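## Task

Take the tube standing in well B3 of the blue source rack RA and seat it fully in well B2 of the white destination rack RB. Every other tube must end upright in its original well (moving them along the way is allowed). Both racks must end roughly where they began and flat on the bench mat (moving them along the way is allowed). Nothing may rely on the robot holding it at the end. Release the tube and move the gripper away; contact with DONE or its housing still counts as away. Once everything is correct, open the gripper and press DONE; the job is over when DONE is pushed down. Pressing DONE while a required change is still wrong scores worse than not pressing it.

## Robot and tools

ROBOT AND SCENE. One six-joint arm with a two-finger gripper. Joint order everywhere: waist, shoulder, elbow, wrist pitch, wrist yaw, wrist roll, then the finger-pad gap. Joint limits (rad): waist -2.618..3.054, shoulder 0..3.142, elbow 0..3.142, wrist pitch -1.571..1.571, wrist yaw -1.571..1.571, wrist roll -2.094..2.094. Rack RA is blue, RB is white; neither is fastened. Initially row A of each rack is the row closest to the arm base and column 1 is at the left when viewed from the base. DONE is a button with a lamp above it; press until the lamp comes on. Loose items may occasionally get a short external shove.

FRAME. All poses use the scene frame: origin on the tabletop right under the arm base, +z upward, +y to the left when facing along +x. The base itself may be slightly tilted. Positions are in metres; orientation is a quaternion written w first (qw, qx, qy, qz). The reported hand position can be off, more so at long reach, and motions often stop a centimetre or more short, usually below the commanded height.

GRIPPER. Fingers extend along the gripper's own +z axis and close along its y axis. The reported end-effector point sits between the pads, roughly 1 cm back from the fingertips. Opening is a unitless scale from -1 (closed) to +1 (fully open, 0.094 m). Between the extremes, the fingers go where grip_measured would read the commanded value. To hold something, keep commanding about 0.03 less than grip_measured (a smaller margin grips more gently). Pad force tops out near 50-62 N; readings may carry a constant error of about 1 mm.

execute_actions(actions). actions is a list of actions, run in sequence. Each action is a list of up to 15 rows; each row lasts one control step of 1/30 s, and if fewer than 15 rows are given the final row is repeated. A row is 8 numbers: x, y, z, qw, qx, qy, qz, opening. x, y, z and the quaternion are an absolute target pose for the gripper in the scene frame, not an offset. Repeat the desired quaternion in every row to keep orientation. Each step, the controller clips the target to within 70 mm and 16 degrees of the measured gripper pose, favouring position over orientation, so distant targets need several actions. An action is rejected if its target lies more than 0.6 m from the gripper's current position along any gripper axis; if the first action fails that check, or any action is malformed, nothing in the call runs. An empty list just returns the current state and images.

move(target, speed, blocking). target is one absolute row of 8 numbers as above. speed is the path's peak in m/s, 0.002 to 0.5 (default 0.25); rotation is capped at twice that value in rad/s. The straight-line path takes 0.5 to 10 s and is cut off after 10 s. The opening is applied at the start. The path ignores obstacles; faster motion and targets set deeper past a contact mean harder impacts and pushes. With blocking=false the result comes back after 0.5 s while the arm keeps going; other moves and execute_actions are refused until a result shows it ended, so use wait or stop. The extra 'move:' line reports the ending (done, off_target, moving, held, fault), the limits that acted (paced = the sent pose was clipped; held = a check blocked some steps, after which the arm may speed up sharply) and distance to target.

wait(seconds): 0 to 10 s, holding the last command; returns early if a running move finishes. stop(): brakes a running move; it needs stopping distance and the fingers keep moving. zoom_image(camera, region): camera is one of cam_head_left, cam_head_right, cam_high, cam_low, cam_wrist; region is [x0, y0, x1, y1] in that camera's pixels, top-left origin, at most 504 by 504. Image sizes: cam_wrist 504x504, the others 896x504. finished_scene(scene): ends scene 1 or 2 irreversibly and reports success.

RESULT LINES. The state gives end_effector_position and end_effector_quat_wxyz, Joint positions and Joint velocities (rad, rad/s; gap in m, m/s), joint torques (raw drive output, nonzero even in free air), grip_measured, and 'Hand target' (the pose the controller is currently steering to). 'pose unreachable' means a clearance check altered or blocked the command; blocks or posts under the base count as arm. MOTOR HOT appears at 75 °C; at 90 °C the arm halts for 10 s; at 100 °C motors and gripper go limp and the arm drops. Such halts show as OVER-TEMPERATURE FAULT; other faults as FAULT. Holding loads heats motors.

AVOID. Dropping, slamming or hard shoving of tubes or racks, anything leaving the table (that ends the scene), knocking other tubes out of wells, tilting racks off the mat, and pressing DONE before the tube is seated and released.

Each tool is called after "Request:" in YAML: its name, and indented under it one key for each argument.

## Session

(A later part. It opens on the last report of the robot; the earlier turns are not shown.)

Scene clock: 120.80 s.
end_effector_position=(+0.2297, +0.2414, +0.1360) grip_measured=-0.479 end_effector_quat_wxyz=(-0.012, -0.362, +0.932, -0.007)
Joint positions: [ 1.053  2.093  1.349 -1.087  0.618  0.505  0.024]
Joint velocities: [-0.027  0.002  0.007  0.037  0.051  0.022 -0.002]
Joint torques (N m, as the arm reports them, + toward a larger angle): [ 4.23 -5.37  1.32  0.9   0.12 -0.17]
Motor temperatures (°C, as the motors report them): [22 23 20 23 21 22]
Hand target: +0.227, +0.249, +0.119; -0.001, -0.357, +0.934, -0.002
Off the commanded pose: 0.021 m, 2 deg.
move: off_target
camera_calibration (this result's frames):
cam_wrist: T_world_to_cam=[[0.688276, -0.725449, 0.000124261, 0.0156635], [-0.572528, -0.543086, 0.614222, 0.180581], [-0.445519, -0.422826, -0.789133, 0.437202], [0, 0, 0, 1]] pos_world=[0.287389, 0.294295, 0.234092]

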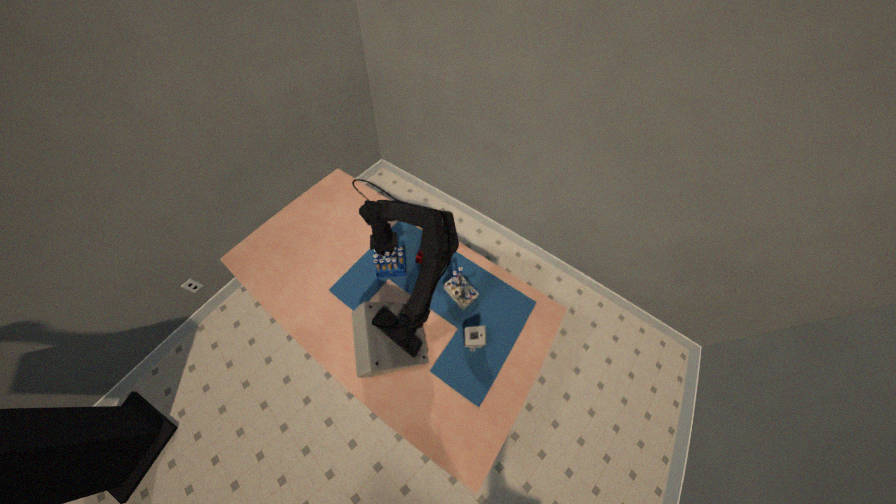

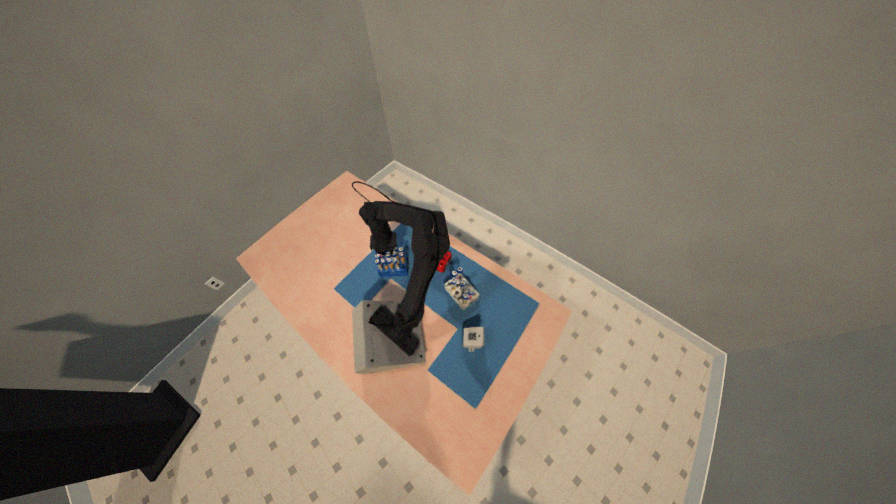

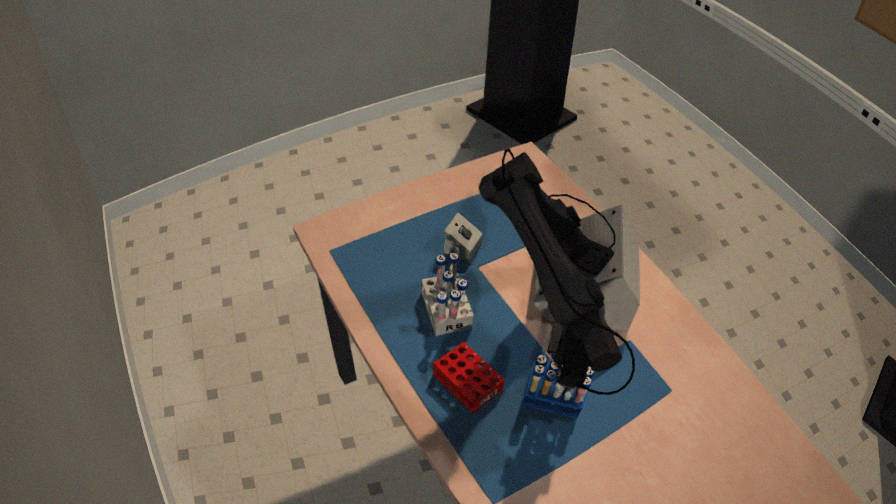

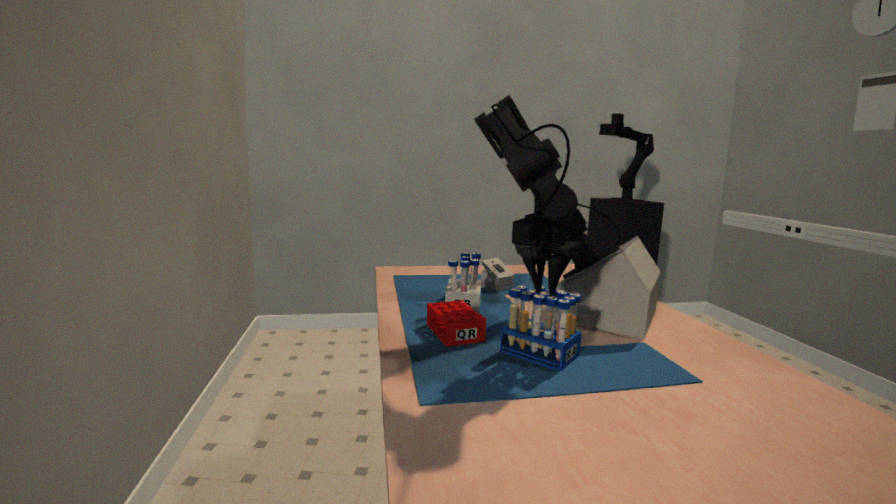

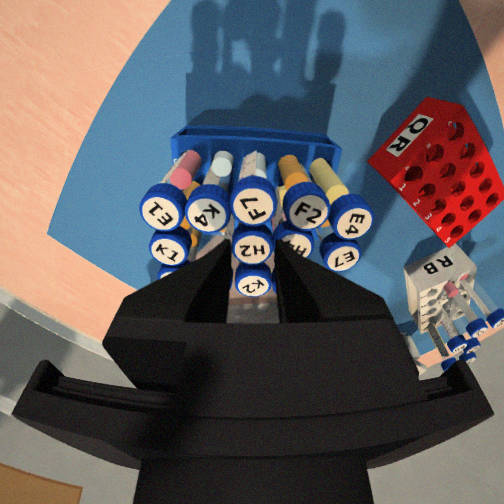

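Request:
move:
  target: [0.228,0.225,0.18,0,0.707,-0.707,0,-0.42]
  speed: 0.1

Request:
move:
  target: [0.227,0.210,0.140,0,0.707,-0.707,0,-0.42]
  speed: 0.04

Scene clock: 145.90 s.
end_effector_position=(+0.2242, +0.2190, +0.1610) grip_measured=-0.422 end_effector_quat_wxyz=(+0.025, +0.705, -0.709, +0.013)
Joint positions: [ 1.095  2.03   1.35  -1.219  0.615 -0.247  0.027]
Joint velocities: [ 0.007 -0.012 -0.002  0.051  0.037 -0.066  0.   ]
Joint torques (N m, as the arm reports them, + toward a larger angle): [  6.82 -10.1    5.63  -0.14  -0.11  -0.04]
Motor temperatures (°C, as the motors report them): [22 23 20 24 21 22]
Hand target: +0.227, +0.225, +0.180; +0.000, +0.707, -0.707, -0.001
Off the commanded pose: 0.020 m, 3 deg.
move: off_target
camera_calibration (this result's frames):
cam_wrist: T_world_to_cam=[[0.999711, 0.0119294, -0.0208933, -0.224741], [0.0224893, -0.771906, 0.635339, 0.0632362], [-0.00854847, -0.635625, -0.771951, 0.39087], [0, 0, 0, 1]] pos_world=[0.226595, 0.29994, 0.25686]

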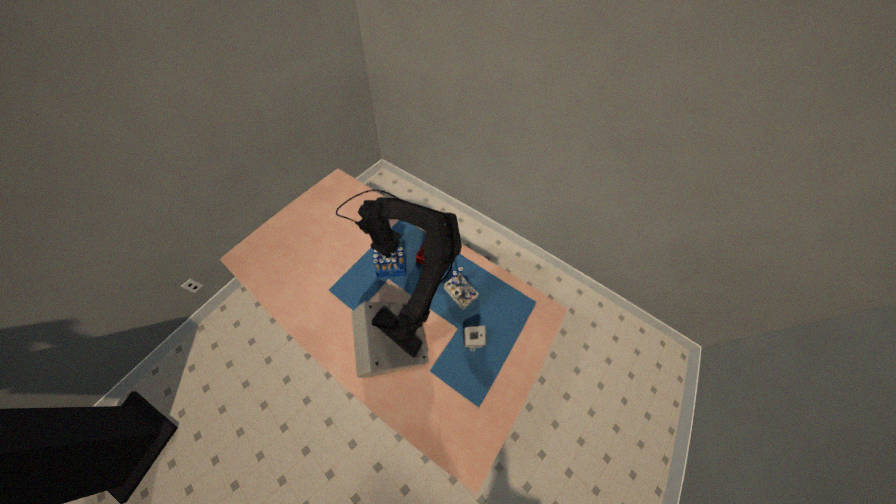

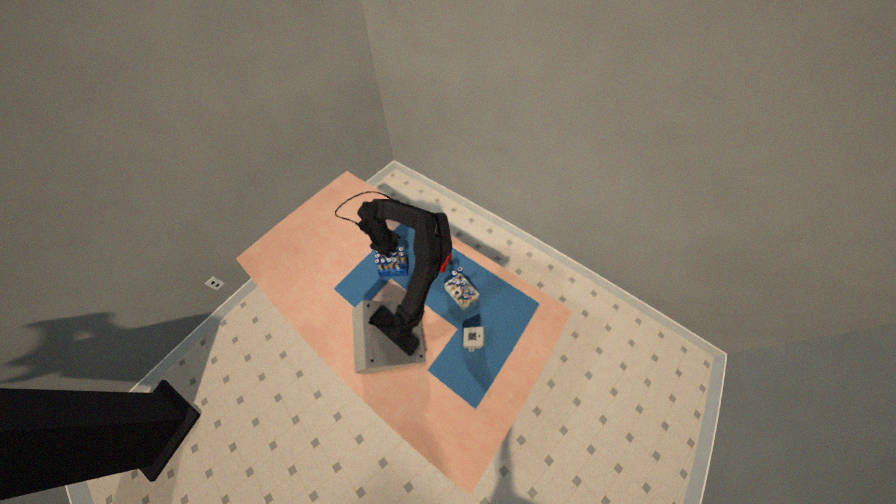

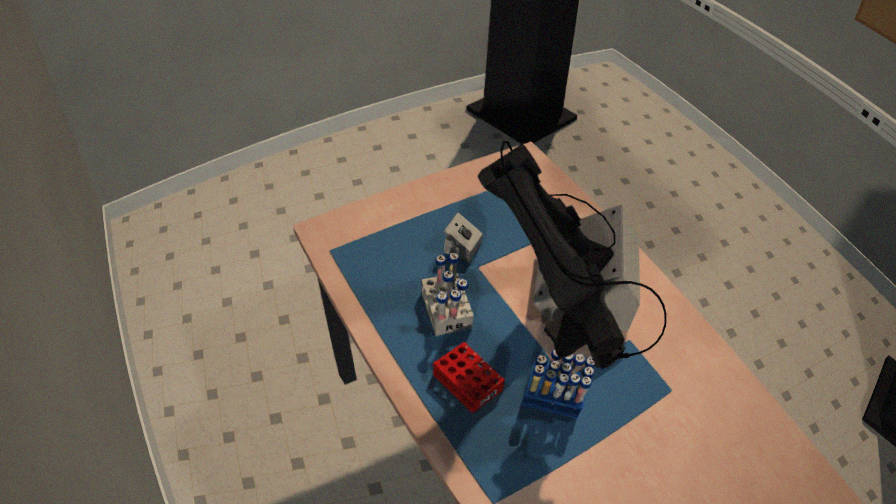

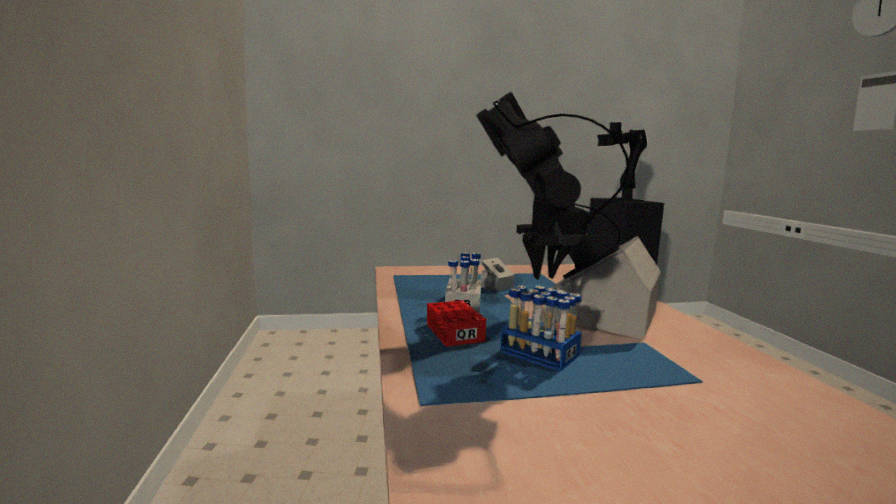

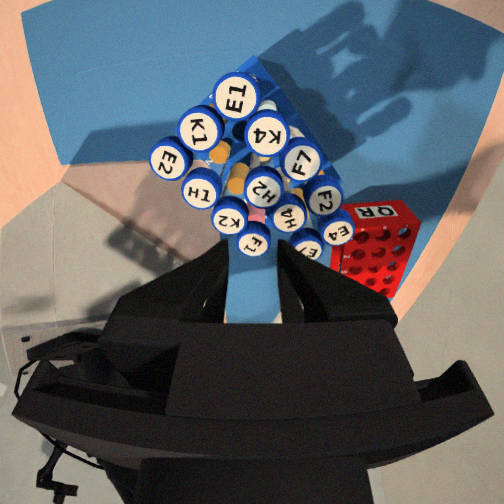

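Scene clock: 146.90 s.
end_effector_position=(+0.2238, +0.2077, +0.1380) grip_measured=-0.421 end_effector_quat_wxyz=(+0.015, +0.710, -0.704, +0.009)
Joint positions: [ 1.047  1.975  1.216 -1.081  0.631 -0.334  0.027]
Joint velocities: [ 0.007 -0.027  0.012  0.007 -0.066 -0.051 -0.   ]
Joint torques (N m, as the arm reports them, + toward a larger angle): [ 4.36 -8.73  3.14  0.28 -0.02 -0.1 ]
Motor temperatures (°C, as the motors report them): [22 23 20 24 21 22]
Hand target: +0.227, +0.210, +0.140; +0.000, +0.707, -0.708, +0.001
Off the commanded pose: 0.004 m, 2 deg.
move: done
camera_calibration (this result's frames):
cam_wrist: T_world_to_cam=[[0.999519, 0.027929, -0.0134497, -0.228984], [0.0302514, -0.784127, 0.619863, 0.0720111], [0.00676591, -0.619972, -0.784595, 0.360967], [0, 0, 0, 1]] pos_world=[0.224253, 0.28665, 0.235496]

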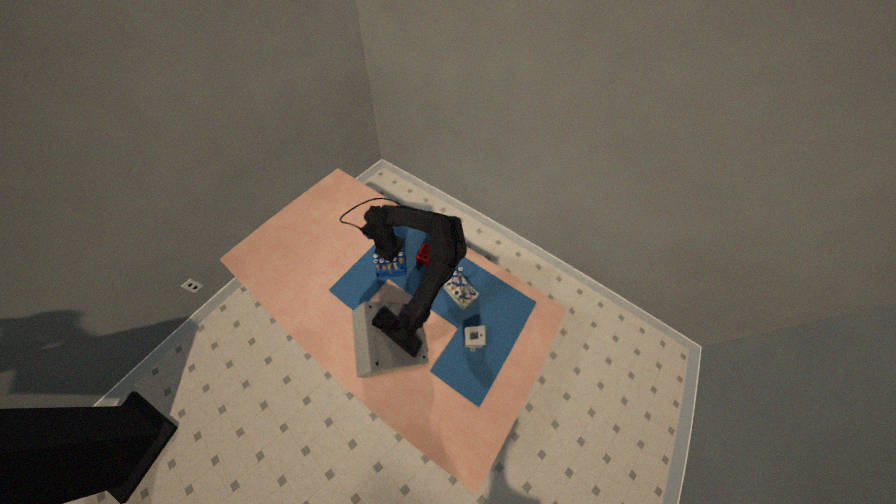

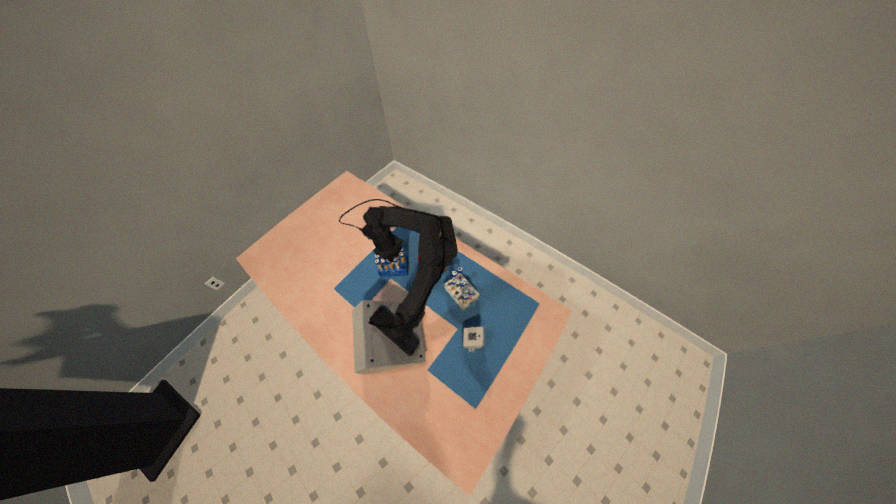

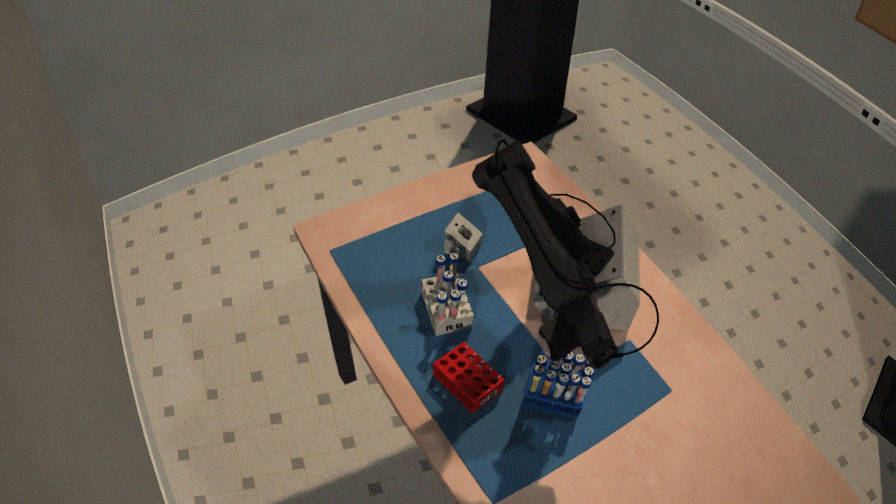

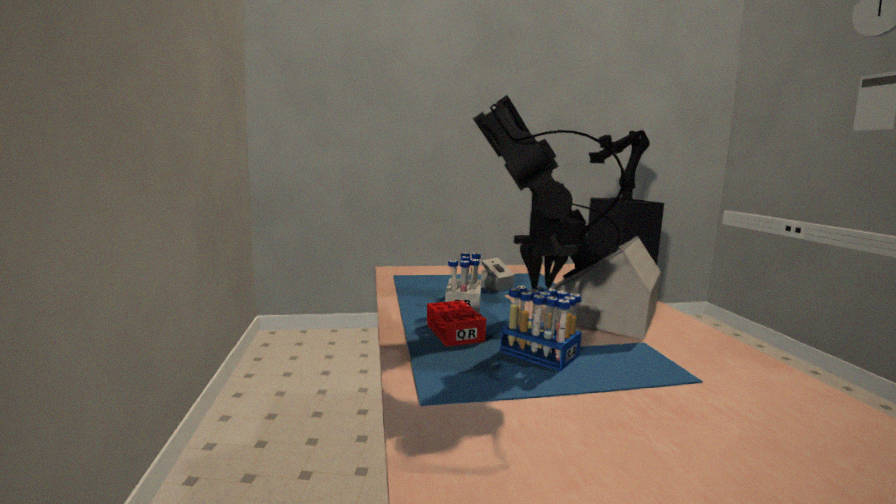

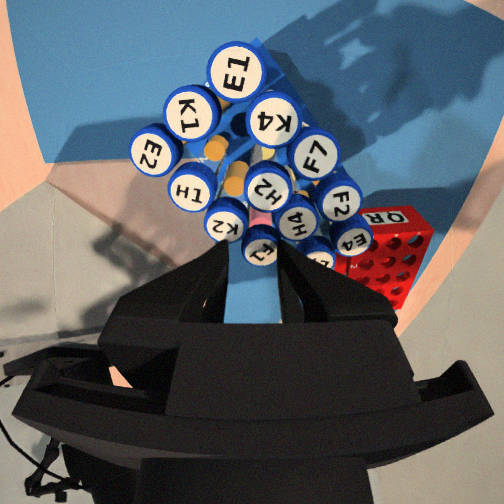

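Shift +x 4 mm, then down.

Request:
execute_actions:
  actions:
    - [[0.234,0.212,0.142,0,0.707,-0.707,0,-0.4]]
    - [[0.234,0.212,0.142,0,0.707,-0.707,0,-0.4]]
    - [[0.232,0.212,0.130,0,0.707,-0.707,0,-0.4]]
    - [[0.232,0.212,0.120,0,0.707,-0.707,0,-0.4]]
    - [[0.232,0.212,0.118,0,0.707,-0.707,0,-0.4]]

Scene clock: 153.30 s.
end_effector_position=(+0.2261, +0.2066, +0.1363) grip_measured=-0.402 end_effector_quat_wxyz=(+0.013, +0.722, -0.692, +0.002)
Joint positions: [ 1.034  1.96   1.204 -1.061  0.626 -0.391  0.028]
Joint velocities: [-0.007 -0.012  0.017 -0.037 -0.081 -0.051 -0.001]
Joint torques (N m, as the arm reports them, + toward a larger angle): [ 1.59 -5.53  1.56  0.88  0.15 -0.13]
Motor temperatures (°C, as the motors report them): [22 24 20 24 21 22]
Hand target: +0.232, +0.210, +0.119; +0.002, +0.707, -0.708, +0.002
Off the commanded pose: 0.020 m, 3 deg.
camera_calibration (this result's frames):
cam_wrist: T_world_to_cam=[[0.997952, 0.0611955, -0.0186349, -0.237086], [0.0598609, -0.790626, 0.609366, 0.0682973], [0.0225572, -0.609233, -0.79267, 0.354261], [0, 0, 0, 1]] pos_world=[0.224521, 0.284334, 0.234776]

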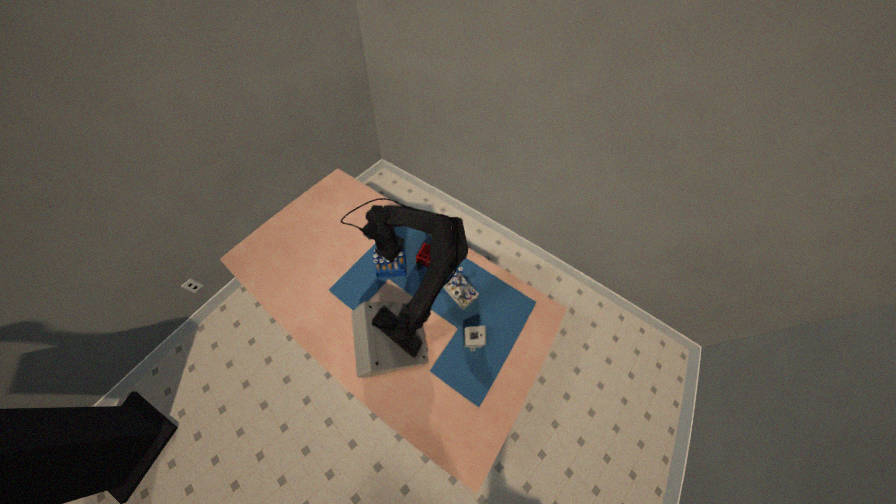

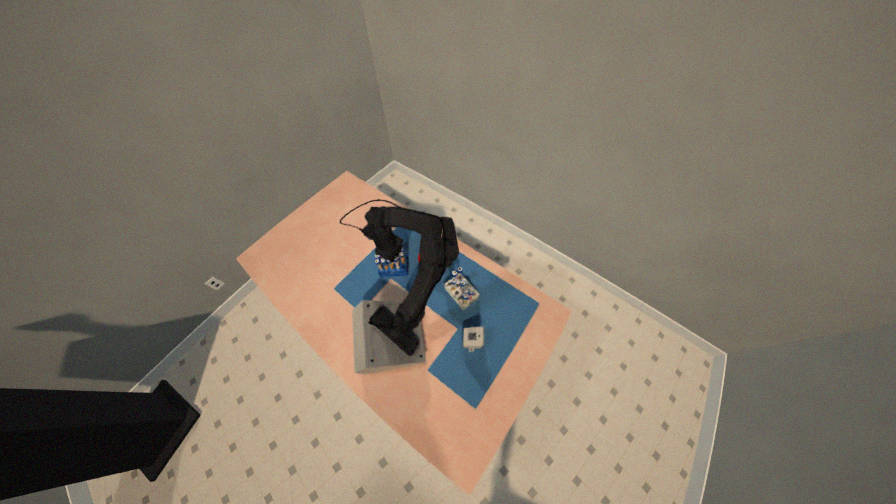

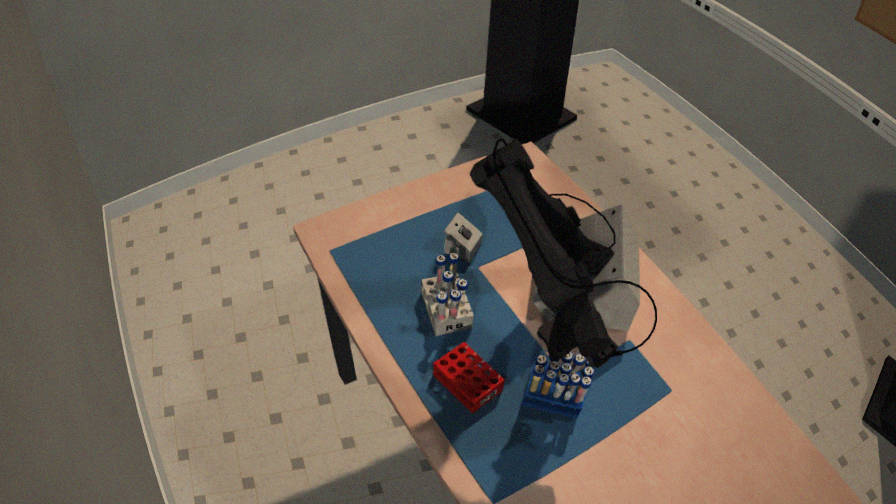

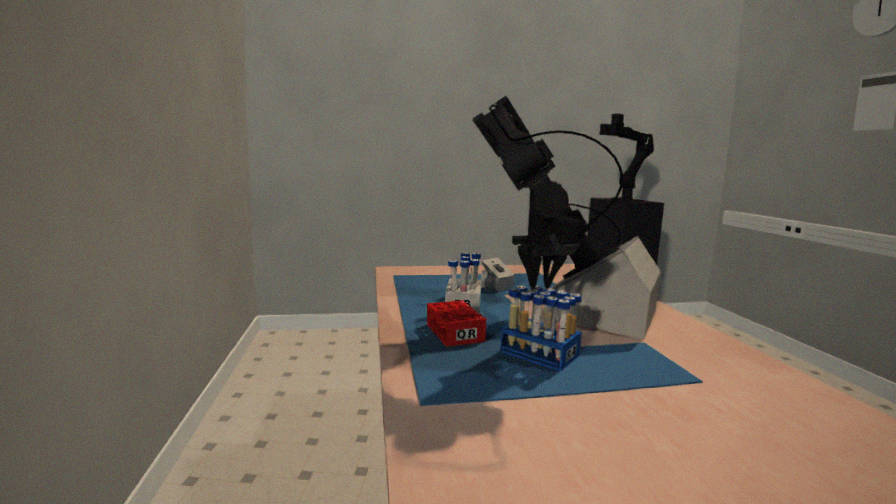

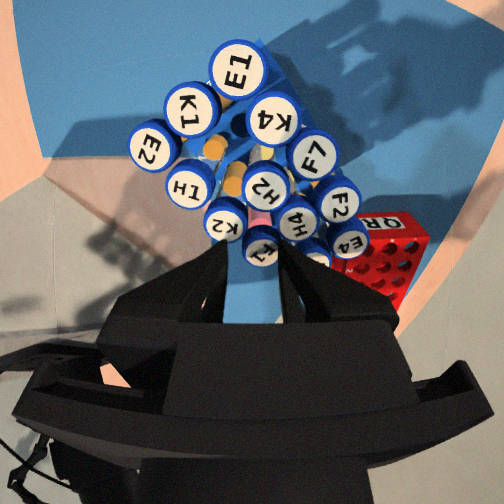

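Request:
execute_actions:
  actions:
    - [[0.234,0.208,0.155,0,0.707,-0.707,0,-0.4]]
    - [[0.234,0.200,0.155,0,0.707,-0.707,0,-0.4]]
    - [[0.234,0.200,0.150,0,0.707,-0.707,0,-0.4]]
    - [[0.233,0.202,0.135,0,0.707,-0.707,0,-0.4]]
    - [[0.233,0.202,0.125,0,0.707,-0.707,0,-0.4]]
    - [[0.233,0.202,0.120,0,0.707,-0.707,0,-0.4]]

Scene clock: 164.37 s.
end_effector_position=(+0.2320, +0.1977, +0.1190) grip_measured=-0.402 end_effector_quat_wxyz=(+0.011, +0.706, -0.708, +0.003)
Joint positions: [ 0.98   1.938  1.14  -0.979  0.64  -0.412  0.028]
Joint velocities: [ 0.027  0.002  0.002 -0.037  0.007  0.007  0.001]
Joint torques (N m, as the arm reports them, + toward a larger angle): [ 4.81 -6.8   3.58  0.24  0.01 -0.06]
Motor temperatures (°C, as the motors report them): [21 23 20 24 21 22]
Hand target: +0.233, +0.202, +0.120; +0.000, +0.707, -0.707, -0.000
Off the commanded pose: 0.005 m, 1 deg.
camera_calibration (this result's frames):
cam_wrist: T_world_to_cam=[[0.999765, 0.0160428, -0.0145979, -0.234763], [0.0216153, -0.792825, 0.609066, 0.0807164], [-0.00180241, -0.609239, -0.792985, 0.340667], [0, 0, 0, 1]] pos_world=[0.233577, 0.275308, 0.217555]

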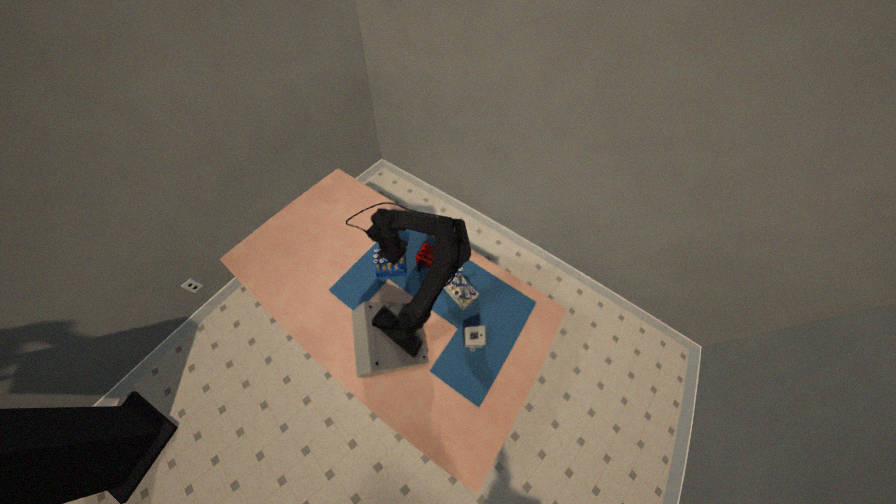

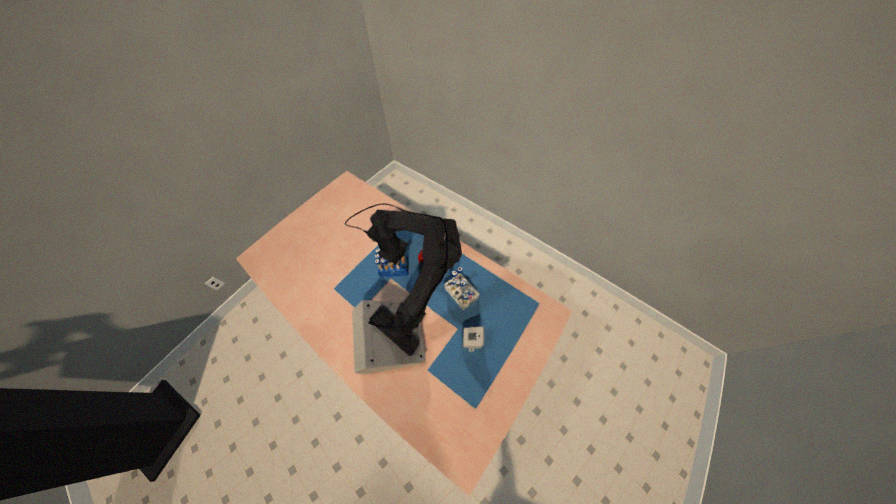

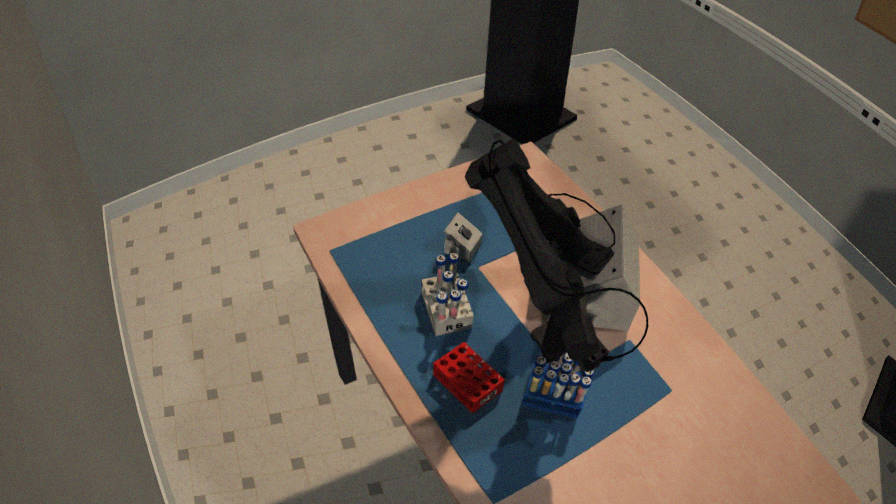

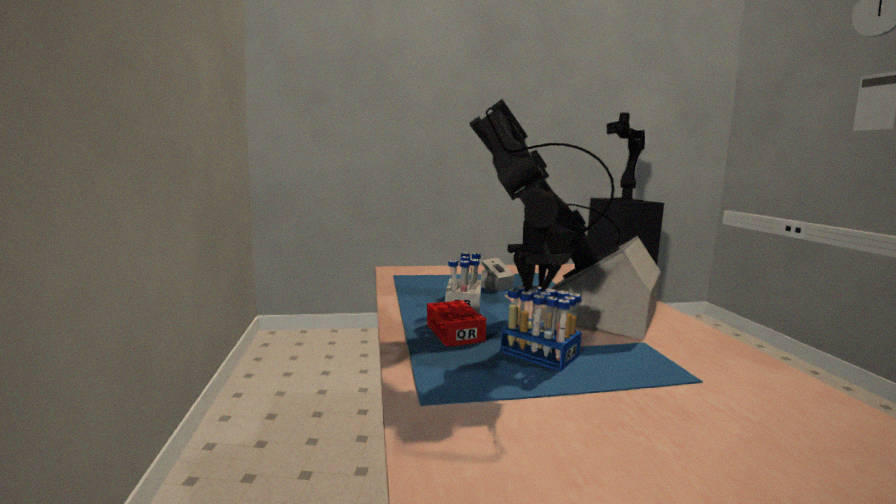

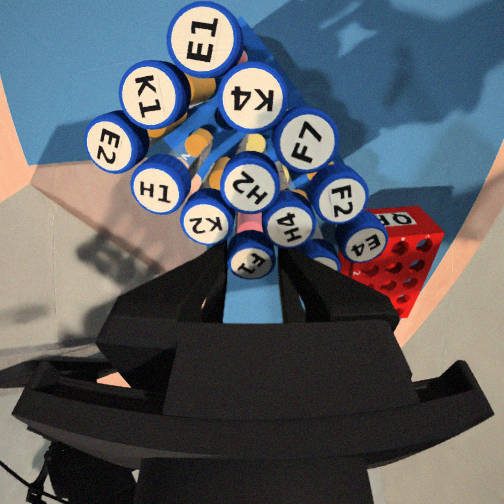

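Request:
execute_actions:
  actions:
    - [[0.233,0.202,0.15,0,0.707,-0.707,0,-0.43]]
    - [[0.233,0.205,0.17,0,0.707,-0.707,0,-0.43]]
    - [[0.233,0.238,0.17,0,0.707,-0.707,0,-0.43]]
    - [[0.233,0.238,0.165,0,0.707,-0.707,0,-0.43]]
    - [[0.232,0.238,0.15,0,0.707,-0.707,0,-0.43]]
    - [[0.232,0.238,0.14,0,0.707,-0.707,0,-0.43]]
    - [[0.232,0.238,0.14,0,0.707,-0.707,0,-0.43]]

Scene clock: 172.57 s.
end_effector_position=(+0.2331, +0.2332, +0.1397) grip_measured=-0.428 end_effector_quat_wxyz=(+0.008, +0.704, -0.711, +0.002)
Joint positions: [ 1.048  2.053  1.322 -1.085  0.625 -0.328  0.027]
Joint velocities: [-0.027  0.022 -0.012 -0.051 -0.007 -0.051  0.   ]
Joint torques (N m, as the arm reports them, + toward a larger angle): [ 5.54 -6.99  3.88  0.21  0.   -0.09]
Motor temperatures (°C, as the motors report them): [22 23 20 24 21 22]
Hand target: +0.232, +0.238, +0.140; +0.000, +0.707, -0.707, -0.000
Off the commanded pose: 0.005 m, 1 deg.
camera_calibration (this result's frames):
cam_wrist: T_world_to_cam=[[0.999894, 0.00855864, -0.0117491, -0.234862], [0.0139198, -0.796601, 0.604345, 0.0995448], [-0.00418702, -0.604444, -0.796636, 0.378669], [0, 0, 0, 1]] pos_world=[0.235037, 0.310192, 0.238743]

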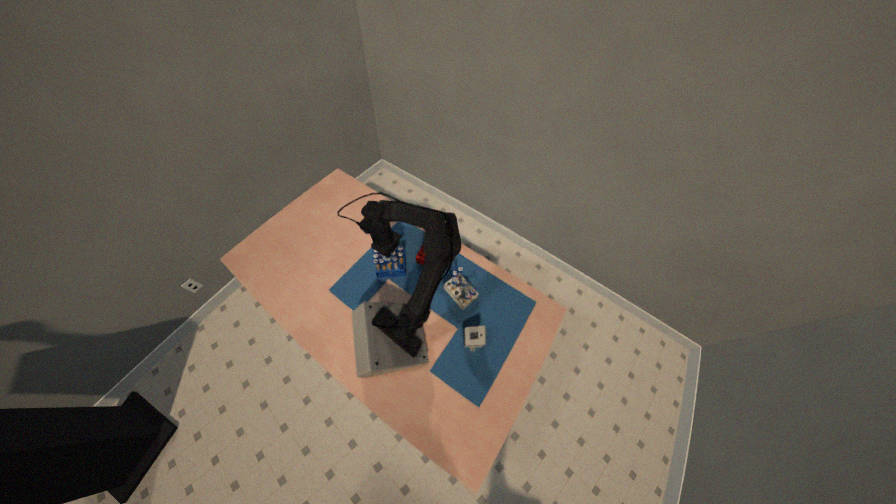

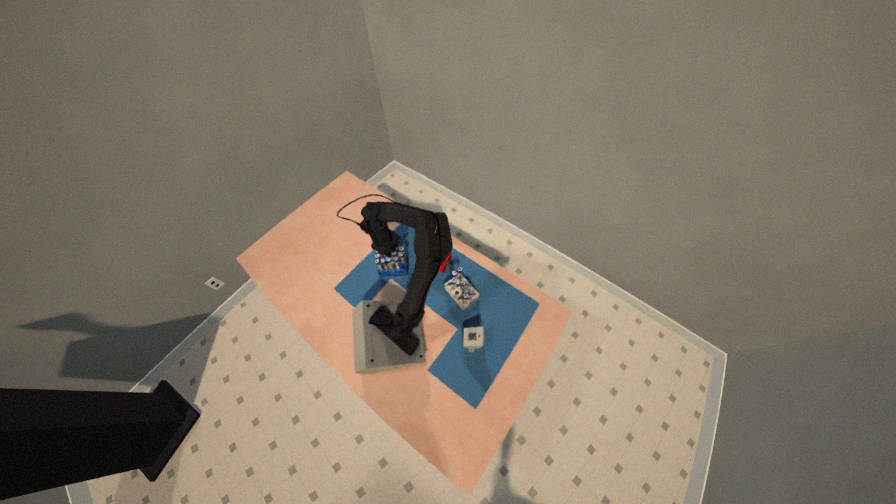

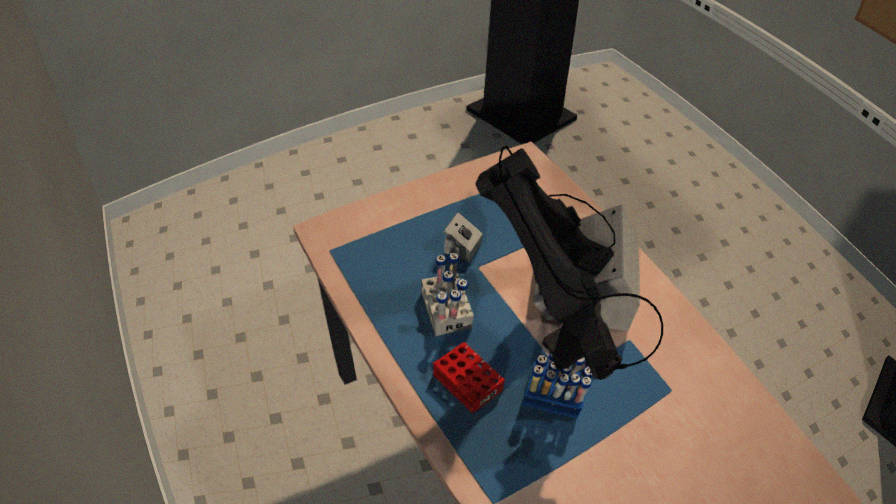

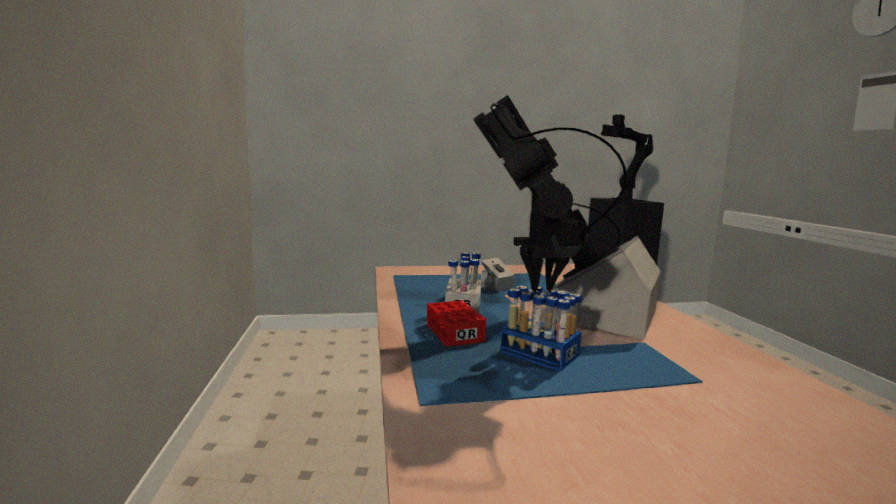

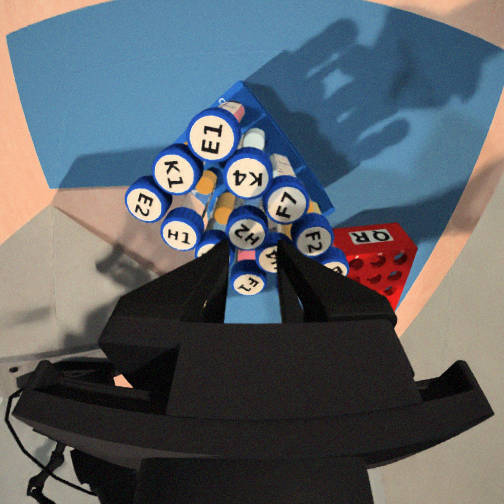

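Request:
execute_actions:
  actions:
    - [[0.233,0.235,0.165,0,0.707,-0.707,0,-0.4]]
    - [[0.234,0.200,0.160,0,0.707,-0.707,0,-0.4]]
    - [[0.234,0.200,0.150,0,0.707,-0.707,0,-0.4]]
    - [[0.233,0.202,0.135,0,0.707,-0.707,0,-0.4]]
    - [[0.233,0.202,0.125,0,0.707,-0.707,0,-0.4]]
    - [[0.233,0.203,0.120,0,0.707,-0.707,0,-0.4]]
    - [[0.233,0.206,0.120,0,0.707,-0.707,0,-0.5]]
    - [[0.233,0.206,0.120,0,0.707,-0.707,0,-0.65]]
    - [[0.233,0.206,0.120,0,0.707,-0.707,0,-0.65]]

Scene clock: 184.20 s.
end_effector_position=(+0.2324, +0.1991, +0.1203) grip_measured=-0.553 end_effector_quat_wxyz=(+0.009, +0.705, -0.709, +0.001)
Joint positions: [ 0.982  1.936  1.144 -0.978  0.636 -0.412  0.021]
Joint velocities: [-0.032 -0.002  0.002  0.11  -0.007 -0.037 -0.   ]
Joint torques (N m, as the arm reports them, + toward a larger angle): [ 5.02 -5.32  4.22  0.2   0.   -0.08]
Motor temperatures (°C, as the motors report them): [22 23 20 23 21 22]
Hand target: +0.233, +0.206, +0.120; +0.000, +0.707, -0.707, -0.000
Off the commanded pose: 0.007 m, 1 deg.
camera_calibration (this result's frames):
cam_wrist: T_world_to_cam=[[0.99979, 0.0134605, -0.0154519, -0.234554], [0.0200614, -0.796766, 0.603955, 0.0827991], [-0.00418199, -0.604139, -0.796868, 0.342597], [0, 0, 0, 1]] pos_world=[0.234276, 0.276105, 0.219374]

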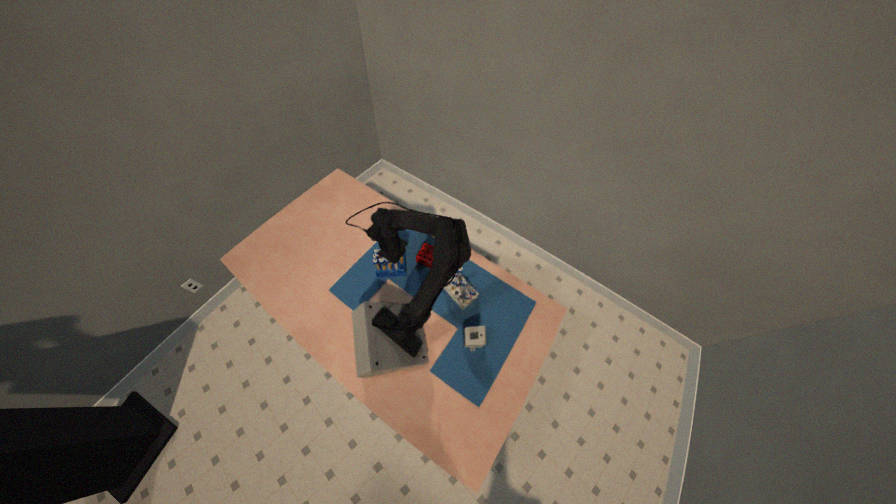

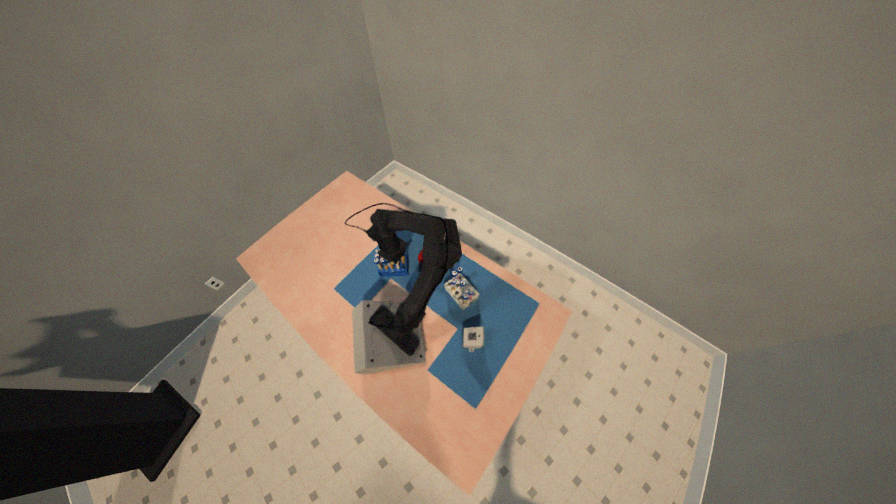

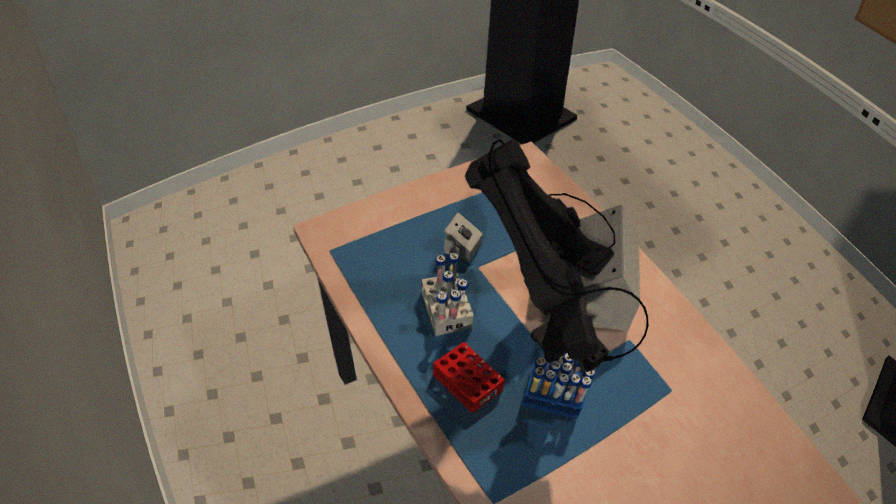

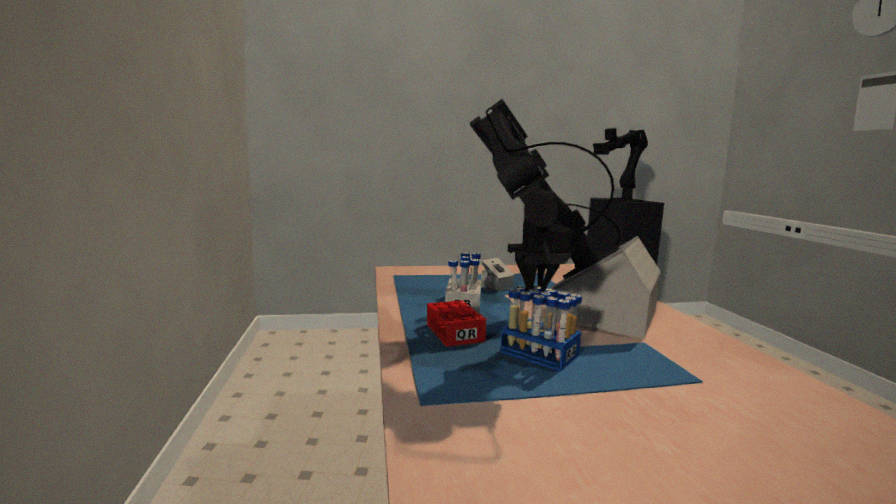

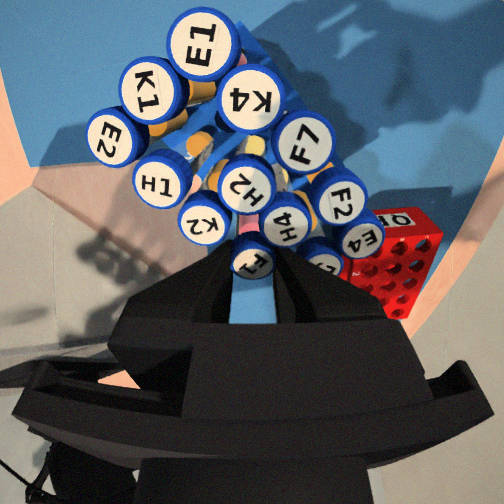

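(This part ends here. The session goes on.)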